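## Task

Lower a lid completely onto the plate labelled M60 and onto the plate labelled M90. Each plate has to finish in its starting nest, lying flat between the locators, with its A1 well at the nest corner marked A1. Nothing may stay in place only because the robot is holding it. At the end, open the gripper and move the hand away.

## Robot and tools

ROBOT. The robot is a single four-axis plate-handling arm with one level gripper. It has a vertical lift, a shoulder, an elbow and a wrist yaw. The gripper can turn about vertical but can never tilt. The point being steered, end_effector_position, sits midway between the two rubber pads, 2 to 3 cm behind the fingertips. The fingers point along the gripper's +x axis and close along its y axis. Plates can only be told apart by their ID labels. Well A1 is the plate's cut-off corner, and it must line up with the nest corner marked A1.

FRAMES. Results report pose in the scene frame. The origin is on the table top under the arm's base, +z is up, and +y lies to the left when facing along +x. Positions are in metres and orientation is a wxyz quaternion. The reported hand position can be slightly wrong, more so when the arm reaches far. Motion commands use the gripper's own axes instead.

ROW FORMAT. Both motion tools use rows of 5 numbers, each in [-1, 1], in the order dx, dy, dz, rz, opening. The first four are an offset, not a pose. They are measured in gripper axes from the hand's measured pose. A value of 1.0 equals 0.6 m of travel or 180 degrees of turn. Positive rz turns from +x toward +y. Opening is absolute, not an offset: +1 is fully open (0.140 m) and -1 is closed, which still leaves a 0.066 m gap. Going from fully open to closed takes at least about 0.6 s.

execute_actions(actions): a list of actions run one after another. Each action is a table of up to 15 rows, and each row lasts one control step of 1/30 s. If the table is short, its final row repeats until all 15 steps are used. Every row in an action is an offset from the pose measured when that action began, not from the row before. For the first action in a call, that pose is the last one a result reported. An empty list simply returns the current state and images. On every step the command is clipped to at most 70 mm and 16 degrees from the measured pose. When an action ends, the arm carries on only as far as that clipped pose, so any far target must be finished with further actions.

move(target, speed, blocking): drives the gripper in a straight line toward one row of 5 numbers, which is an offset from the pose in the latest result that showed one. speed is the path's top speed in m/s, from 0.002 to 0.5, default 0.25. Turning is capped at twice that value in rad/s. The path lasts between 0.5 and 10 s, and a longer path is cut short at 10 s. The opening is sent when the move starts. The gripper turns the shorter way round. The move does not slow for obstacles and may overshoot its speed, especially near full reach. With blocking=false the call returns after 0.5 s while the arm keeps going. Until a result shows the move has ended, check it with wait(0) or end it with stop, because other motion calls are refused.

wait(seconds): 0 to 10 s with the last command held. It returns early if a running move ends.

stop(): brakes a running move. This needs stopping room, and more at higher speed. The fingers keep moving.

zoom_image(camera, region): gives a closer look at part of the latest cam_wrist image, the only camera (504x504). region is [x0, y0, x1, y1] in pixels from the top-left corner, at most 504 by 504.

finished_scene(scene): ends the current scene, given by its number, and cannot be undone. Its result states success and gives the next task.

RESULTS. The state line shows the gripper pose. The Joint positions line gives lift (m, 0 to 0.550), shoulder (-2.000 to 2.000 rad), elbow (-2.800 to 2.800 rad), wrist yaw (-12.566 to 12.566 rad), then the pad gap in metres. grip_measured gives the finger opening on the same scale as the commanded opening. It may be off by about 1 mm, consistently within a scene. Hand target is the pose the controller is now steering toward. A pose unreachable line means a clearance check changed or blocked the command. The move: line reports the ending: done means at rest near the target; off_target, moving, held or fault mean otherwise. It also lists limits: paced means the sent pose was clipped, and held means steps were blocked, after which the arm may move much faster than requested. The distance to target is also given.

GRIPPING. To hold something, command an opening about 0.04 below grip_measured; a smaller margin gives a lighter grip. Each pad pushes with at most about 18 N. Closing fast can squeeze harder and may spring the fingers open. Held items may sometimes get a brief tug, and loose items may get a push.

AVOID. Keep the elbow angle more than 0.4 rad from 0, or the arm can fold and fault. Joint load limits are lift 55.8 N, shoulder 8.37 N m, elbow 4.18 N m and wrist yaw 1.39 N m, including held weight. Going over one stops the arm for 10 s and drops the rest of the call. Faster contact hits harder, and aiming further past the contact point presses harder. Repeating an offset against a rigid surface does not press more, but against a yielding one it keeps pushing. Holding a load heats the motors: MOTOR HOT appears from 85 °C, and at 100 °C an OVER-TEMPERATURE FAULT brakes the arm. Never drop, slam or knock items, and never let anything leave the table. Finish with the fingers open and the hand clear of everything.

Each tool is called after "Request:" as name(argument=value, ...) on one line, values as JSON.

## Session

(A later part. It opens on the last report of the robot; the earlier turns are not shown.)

Request:
zoom_image(camera="cam_wrist", region=[365, 220, 415, 280])

Request:
zoom_image(camera="cam_wrist", region=[140, 220, 190, 280])

Region (365, 220, 415, 280) of cam_wrist's 504x504 image, scaled by 8.400, with more detail than that image has.

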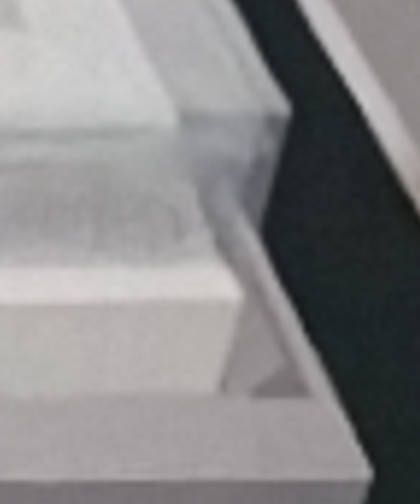

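Region (140, 220, 190, 280) of cam_wrist's 504x504 image, scaled by 8.400, with more detail than that image has.

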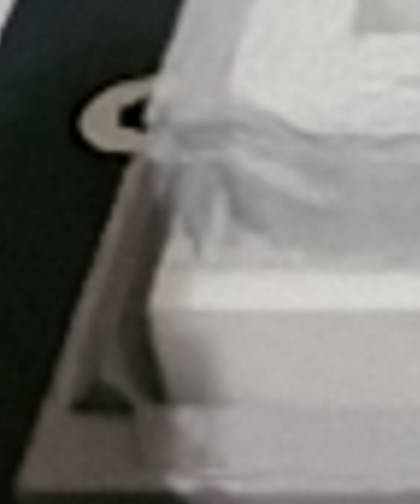

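Request:
move(target=[-0.1737, 0.4468, 0, 0.2161, -0.1], speed=0.35)

Scene clock: 56.97 s.
end_effector_position=(+0.5882, +0.1763, +0.0678) grip_measured=-0.10 end_effector_quat_wxyz=(+0.976, +0.000, +0.000, +0.216)
Joint positions: [ 0.063  1.222  1.266 -2.052  0.099]
Hand target: +0.588, +0.176, +0.068; +0.976, +0.000, +0.000, +0.216
Off the commanded pose: 0.000 m, 0 deg.
move: done

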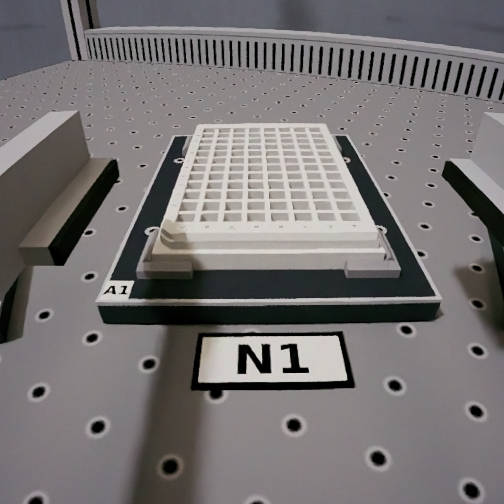

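Request:
zoom_image(camera="cam_wrist", region=[355, 215, 415, 285])

Request:
zoom_image(camera="cam_wrist", region=[130, 215, 190, 285])

Request:
zoom_image(camera="cam_wrist", region=[160, 110, 370, 240])

Region (355, 215, 415, 285) of cam_wrist's 504x504 image, scaled by 7.200, with more detail than that image has; it fills the left 432 columns of this view, and the rest is white.

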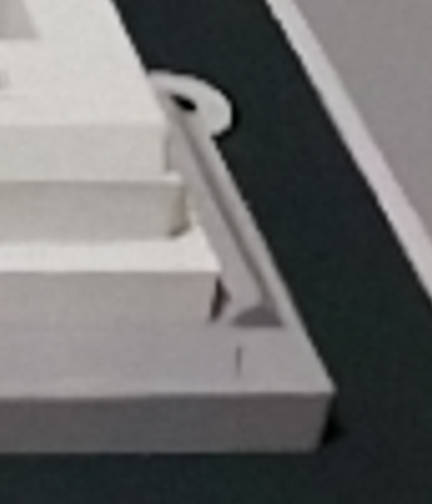

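Region (130, 215, 190, 285) of cam_wrist's 504x504 image, scaled by 7.200, with more detail than that image has; it fills the left 432 columns of this view, and the rest is white.

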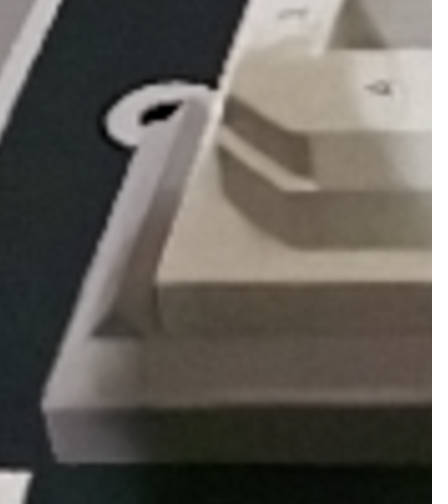

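Region (160, 110, 370, 240) of cam_wrist's 504x504 image, scaled by 2.400, with more detail than that image has; it fills the top 312 rows of this view, and the rest is white.

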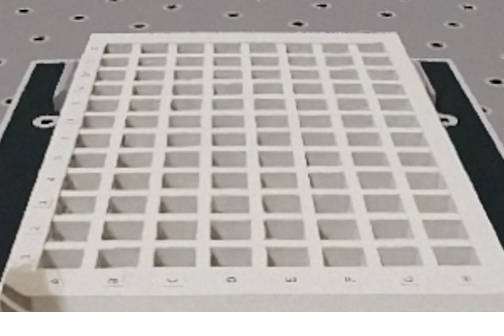

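Request:
move(target=[0.0987, 0.2932, -0.0202, 0.1135, -0.1], speed=0.3)

Scene clock: 60.63 s.
end_effector_position=(+0.5675, +0.3609, +0.0556) grip_measured=-0.10 end_effector_quat_wxyz=(+0.922, +0.000, +0.000, +0.386)
Joint positions: [ 0.051  1.374  1.711 -2.292  0.099]
Hand target: +0.568, +0.361, +0.056; +0.922, +0.000, +0.000, +0.386
Off the commanded pose: 0.000 m, 0 deg.
move: done

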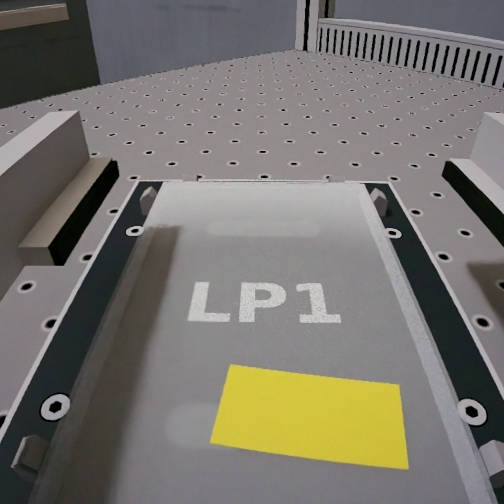

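Request:
zoom_image(camera="cam_wrist", region=[60, 165, 220, 365])

Request:
zoom_image(camera="cam_wrist", region=[320, 165, 480, 365])

Region (60, 165, 220, 365) of cam_wrist's 504x504 image, scaled by 2.520, with more detail than that image has; it fills the left 403 columns of this view, and the rest is white.

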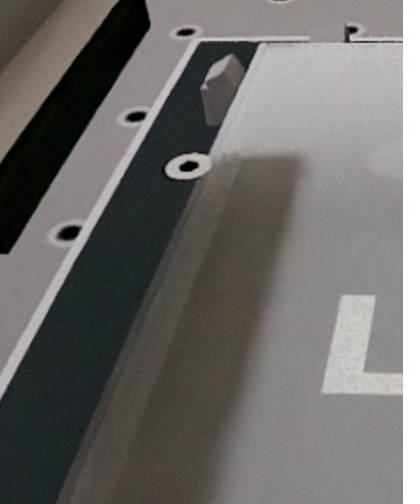

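Region (320, 165, 480, 365) of cam_wrist's 504x504 image, scaled by 2.520, with more detail than that image has; it fills the left 403 columns of this view, and the rest is white.

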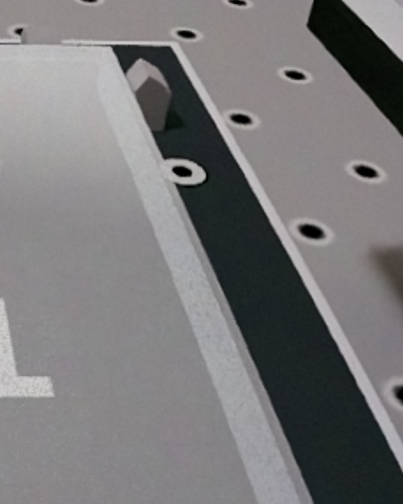

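Request:
move(target=[0, 0.0088, -0.0487, -0.0072, -0.22], speed=0.07)

Request:
zoom_image(camera="cam_wrist", region=[0, 100, 200, 300])

Request:
zoom_image(camera="cam_wrist", region=[344, 100, 504, 260])

Scene clock: 62.50 s.
end_effector_position=(+0.5637, +0.3647, +0.0264) grip_measured=-0.22 end_effector_quat_wxyz=(+0.927, +0.000, +0.000, +0.376)
Joint positions: [ 0.021  1.397  1.709 -2.334  0.095]
Hand target: +0.564, +0.365, +0.026; +0.927, +0.000, +0.000, +0.376
Off the commanded pose: 0.000 m, 0 deg.
move: done

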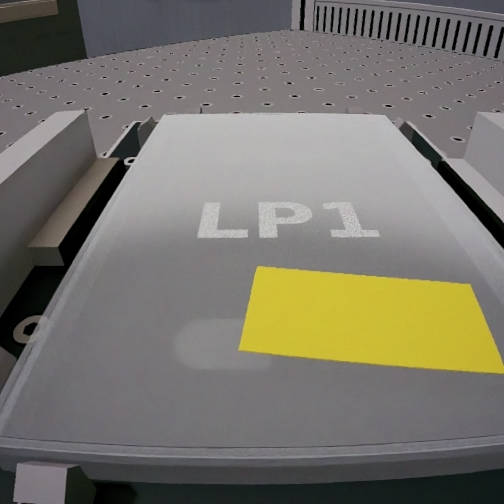

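Region (0, 100, 200, 300) of cam_wrist's 504x504 image, scaled by 2.520, with more detail than that image has.

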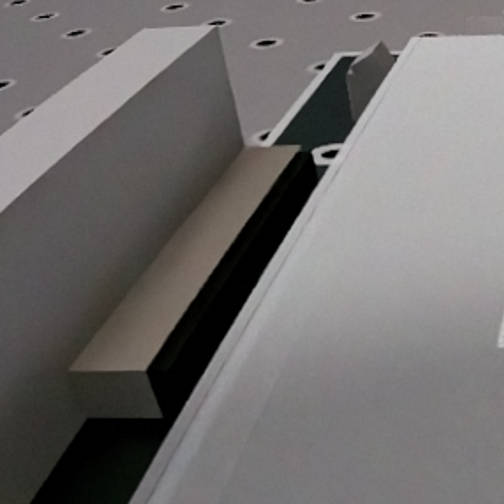

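Region (344, 100, 504, 260) of cam_wrist's 504x504 image, scaled by 3.150, with more detail than that image has.

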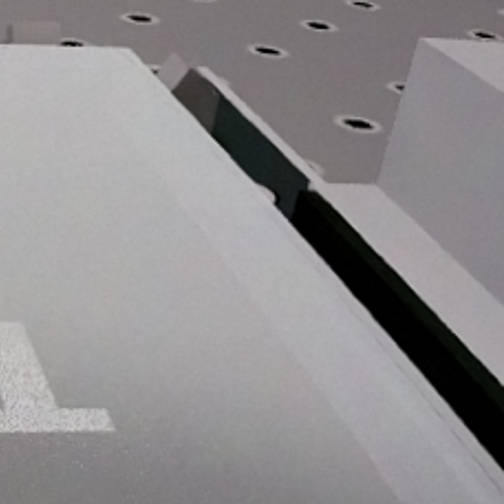

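Request:
execute_actions(actions=[[[0,0.001,-0.0003,0,-0.28],[0,0.001,-0.0003,0,-0.33],[0,0.001,-0.0003,0,-0.37],[0,0.001,-0.0003,0,-0.40],[0,0.001,-0.0003,0,-0.425],[0,0.001,-0.0003,0,-0.445],[0,0.001,-0.0003,0,-0.46],[0,0.001,-0.0003,0,-0.47],[0,0.001,-0.0003,0,-0.48],[0,0.001,-0.0003,0,-0.49],[0,0.001,-0.0003,0,-0.50],[0,0.001,-0.0003,0,-0.51],[0,0.001,-0.0003,0,-0.52],[0,0.001,-0.0003,0,-0.53]]])

Scene clock: 63.47 s.
end_effector_position=(+0.5632, +0.3652, +0.0262) grip_measured=-0.49 end_effector_quat_wxyz=(+0.926, +0.000, +0.000, +0.376)
Joint positions: [ 0.021  1.398  1.709 -2.335  0.085]
Hand target: +0.563, +0.365, +0.026; +0.927, +0.000, +0.000, +0.376
Off the commanded pose: 0.000 m, 0 deg.

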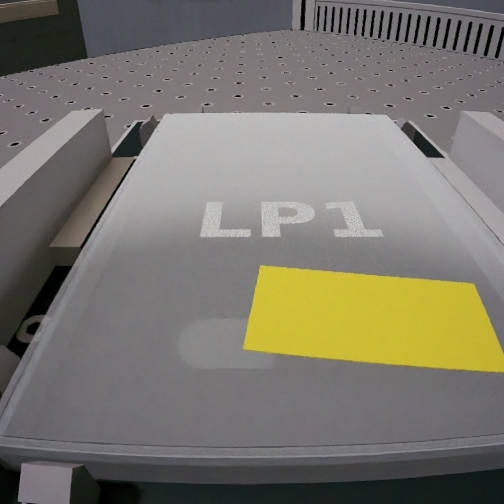

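Request:
move(target=[0, 0, 0.047, 0, -0.53], speed=0.12)

Request:
move(target=[-0.0443, -0.3003, -0.012, -0.1057, -0.53], speed=0.3)

Request:
zoom_image(camera="cam_wrist", region=[200, 380, 504, 504])

Request:
zoom_image(camera="cam_wrist", region=[0, 370, 200, 504])

Request:
zoom_image(camera="cam_wrist", region=[100, 100, 280, 280])

Request:
zoom_image(camera="cam_wrist", region=[280, 100, 460, 280])

Scene clock: 65.00 s.
end_effector_position=(+0.5632, +0.3653, +0.0544) grip_measured=-0.49 end_effector_quat_wxyz=(+0.926, +0.000, +0.000, +0.376)
Joint positions: [ 0.049  1.398  1.709 -2.335  0.085]
Hand target: +0.563, +0.365, +0.054; +0.926, +0.000, +0.000, +0.376
Off the commanded pose: 0.000 m, 0 deg.
move: done

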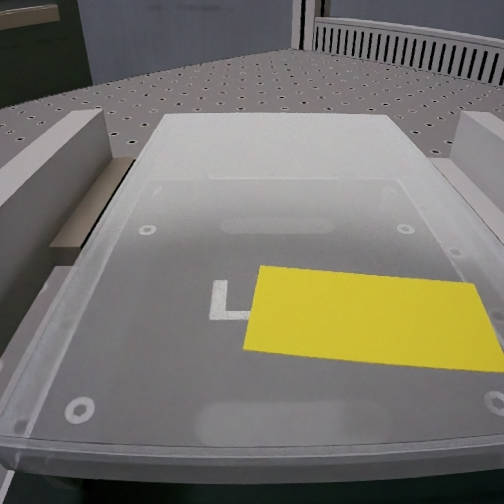

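Scene clock: 66.00 s.
end_effector_position=(+0.6699, +0.2174, +0.0472) grip_measured=-0.49 end_effector_quat_wxyz=(+0.976, +0.000, +0.000, +0.218)
Joint positions: [ 0.042  1.035  1.754 -2.349  0.085]
Hand target: +0.670, +0.218, +0.047; +0.976, +0.000, +0.000, +0.218
Off the commanded pose: 0.000 m, 0 deg.
move: done

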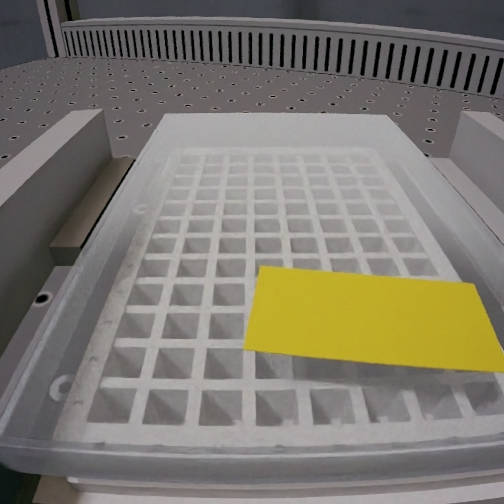

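Region (200, 380, 504, 504) of cam_wrist's 504x504 image, scaled by 1.658, with more detail than that image has; it fills the top 206 rows of this view, and the rest is white.

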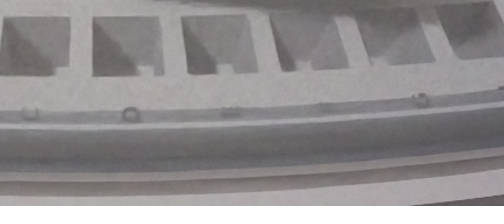

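Region (0, 370, 200, 504) of cam_wrist's 504x504 image, scaled by 2.520, with more detail than that image has; it fills the top 338 rows of this view, and the rest is white.

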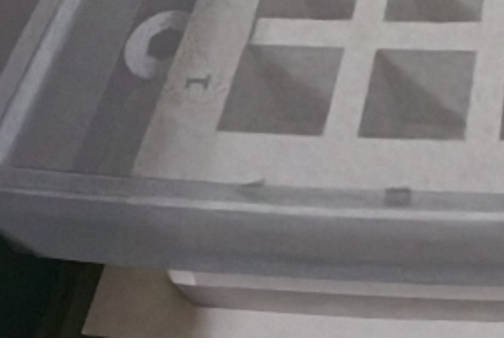

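Region (100, 100, 280, 280) of cam_wrist's 504x504 image, scaled by 2.800, with more detail than that image has.

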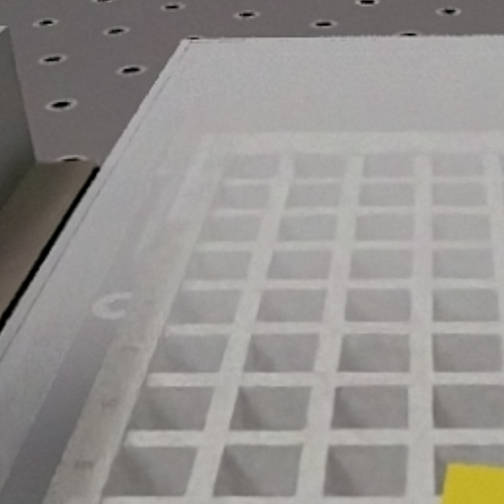

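Region (280, 100, 460, 280) of cam_wrist's 504x504 image, scaled by 2.800, with more detail than that image has.

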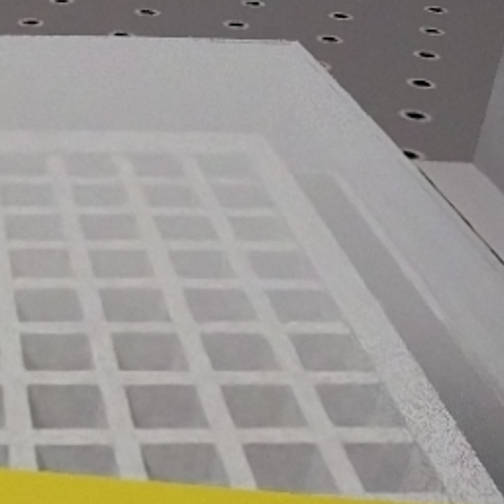

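Request:
move(target=[0.002, 0, -0.0095, 0, -0.53], speed=0.03)

Request:
move(target=[0, 0, -0.0098, 0, -0.53], speed=0.012)

Scene clock: 67.80 s.
end_effector_position=(+0.6709, +0.2180, +0.0415) grip_measured=-0.49 end_effector_quat_wxyz=(+0.976, +0.000, +0.000, +0.218)
Joint positions: [ 0.037  1.032  1.761 -2.353  0.085]
Hand target: +0.671, +0.218, +0.042; +0.976, +0.000, +0.000, +0.218
Off the commanded pose: 0.000 m, 0 deg.
move: done

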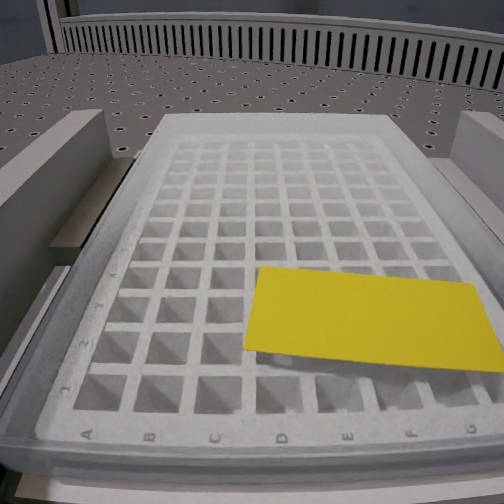

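Scene clock: 68.50 s.
end_effector_position=(+0.6709, +0.2180, +0.0364) grip_measured=-0.49 end_effector_quat_wxyz=(+0.976, +0.000, +0.000, +0.218)
Joint positions: [ 0.031  1.032  1.761 -2.353  0.085]
Hand target: +0.671, +0.218, +0.036; +0.976, +0.000, +0.000, +0.218
Off the commanded pose: 0.001 m, 0 deg.
move: done

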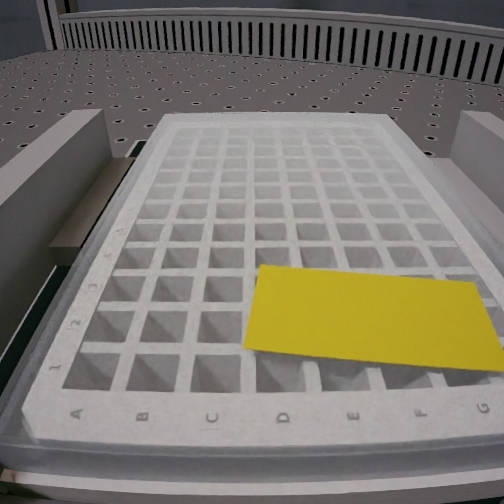

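Request:
zoom_image(camera="cam_wrist", region=[0, 370, 200, 504])

Request:
zoom_image(camera="cam_wrist", region=[130, 100, 230, 170])

Request:
zoom_image(camera="cam_wrist", region=[0, 240, 120, 400])

Region (0, 370, 200, 504) of cam_wrist's 504x504 image, scaled by 2.520, with more detail than that image has; it fills the top 338 rows of this view, and the rest is white.

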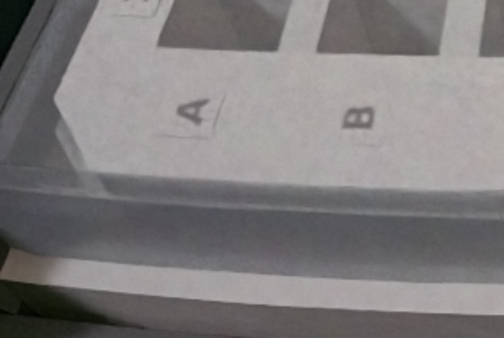

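Region (130, 100, 230, 170) of cam_wrist's 504x504 image, scaled by 5.040, with more detail than that image has; it fills the top 353 rows of this view, and the rest is white.

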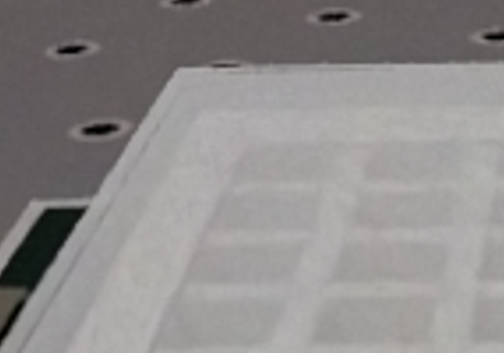

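Region (0, 240, 120, 400) of cam_wrist's 504x504 image, scaled by 3.150, with more detail than that image has; it fills the left 378 columns of this view, and the rest is white.

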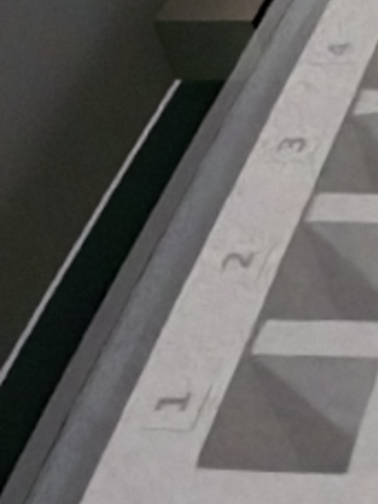

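Request:
execute_actions(actions=[[[0,0,0.0002,0,-0.51],[0,0,0.0002,0,-0.48],[0,0,0.0002,0,-0.43],[0,0,0.0002,0,-0.35],[0,0,0.0002,0,-0.25],[0,0,0.0002,0,-0.15],[0,0,0.0002,0,-0.05],[0,0,0.0002,0,0.0],[-0.005,0,0.0002,0,0.0],[-0.015,0,0.0002,0,0.0],[-0.03,0,0.0002,0,0.0],[-0.045,0,0.0002,0,0.0],[-0.06,0,0.0002,0,0.0],[-0.075,0,0.0002,0,0.0],[-0.09,0,0.0002,0,0.0]],[[-0.025,0,0,0,0],[-0.04,0,0,0,0],[-0.055,0,0,0,0],[-0.07,0,0,0,0],[-0.085,0,0,0,0],[-0.095,0,0,0,0],[-0.1,0,0,0,0]]])

Scene clock: 72.10 s.
end_effector_position=(+0.5859, +0.1776, +0.0365) grip_measured=+0.00 end_effector_quat_wxyz=(+0.976, +0.000, +0.000, +0.217)
Joint positions: [ 0.032  1.231  1.258 -2.051  0.103]
Hand target: +0.586, +0.178, +0.037; +0.976, +0.000, +0.000, +0.217
Off the commanded pose: 0.000 m, 0 deg.

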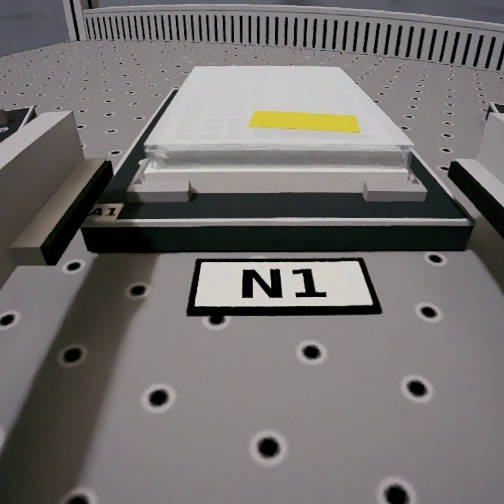

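Request:
zoom_image(camera="cam_wrist", region=[350, 125, 440, 215])

Request:
zoom_image(camera="cam_wrist", region=[120, 125, 210, 215])

Region (350, 125, 440, 215) of cam_wrist's 504x504 image, scaled by 5.600, with more detail than that image has.

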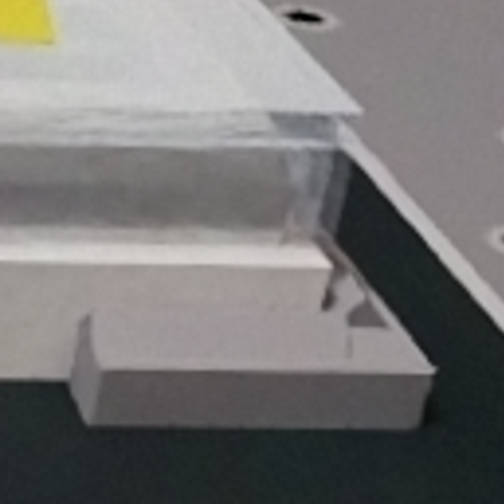

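Region (120, 125, 210, 215) of cam_wrist's 504x504 image, scaled by 5.600, with more detail than that image has.

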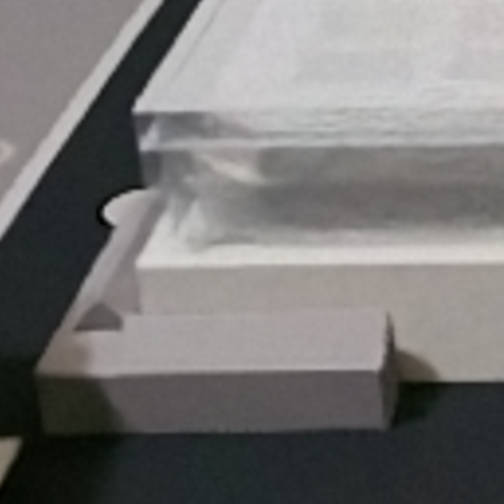

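Request:
move(target=[-0.17, -0.14, 0.22, -0.11, 1], speed=0.35)

Scene clock: 73.87 s.
end_effector_position=(+0.5290, +0.0581, +0.1686) grip_measured=+1.00 end_effector_quat_wxyz=(+0.999, +0.000, +0.000, +0.046)
Joint positions: [ 0.164  1.183  0.858 -1.95   0.14 ]
Hand target: +0.529, +0.058, +0.169; +0.999, +0.000, +0.000, +0.046
Off the commanded pose: 0.000 m, 0 deg.
move: done

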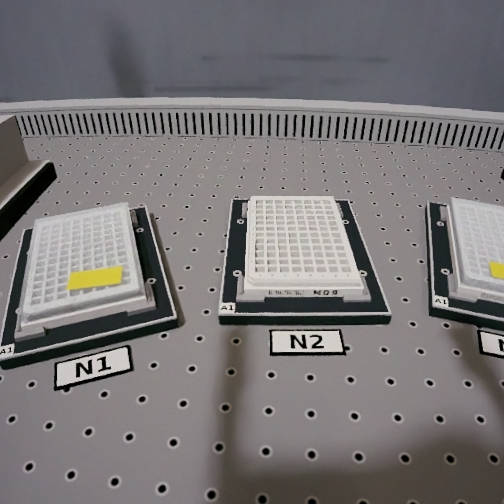

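Request:
zoom_image(camera="cam_wrist", region=[90, 195, 190, 325])

Request:
zoom_image(camera="cam_wrist", region=[414, 185, 504, 325])

Request:
zoom_image(camera="cam_wrist", region=[230, 260, 380, 320])

Region (90, 195, 190, 325) of cam_wrist's 504x504 image, scaled by 3.877, with more detail than that image has; it fills the left 388 columns of this view, and the rest is white.

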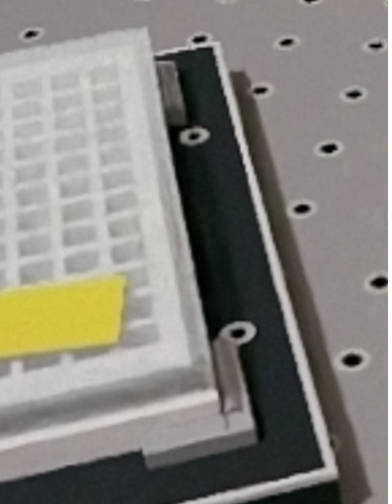

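Region (414, 185, 504, 325) of cam_wrist's 504x504 image, scaled by 3.600, with more detail than that image has; it fills the left 324 columns of this view, and the rest is white.

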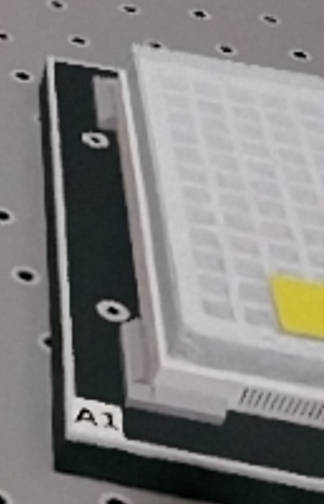

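Region (230, 260, 380, 320) of cam_wrist's 504x504 image, scaled by 3.360, with more detail than that image has; it fills the top 202 rows of this view, and the rest is white.

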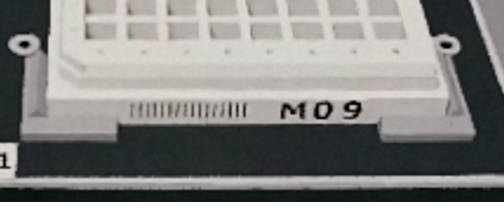

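Both lids are seated. N1's plate has no label on its near side, so I identified it as M90 by elimination: the other three read M09, M60 and M06. The arm is clear.

Request:
finished_scene(scene=1)

The scene is finished: the task was done.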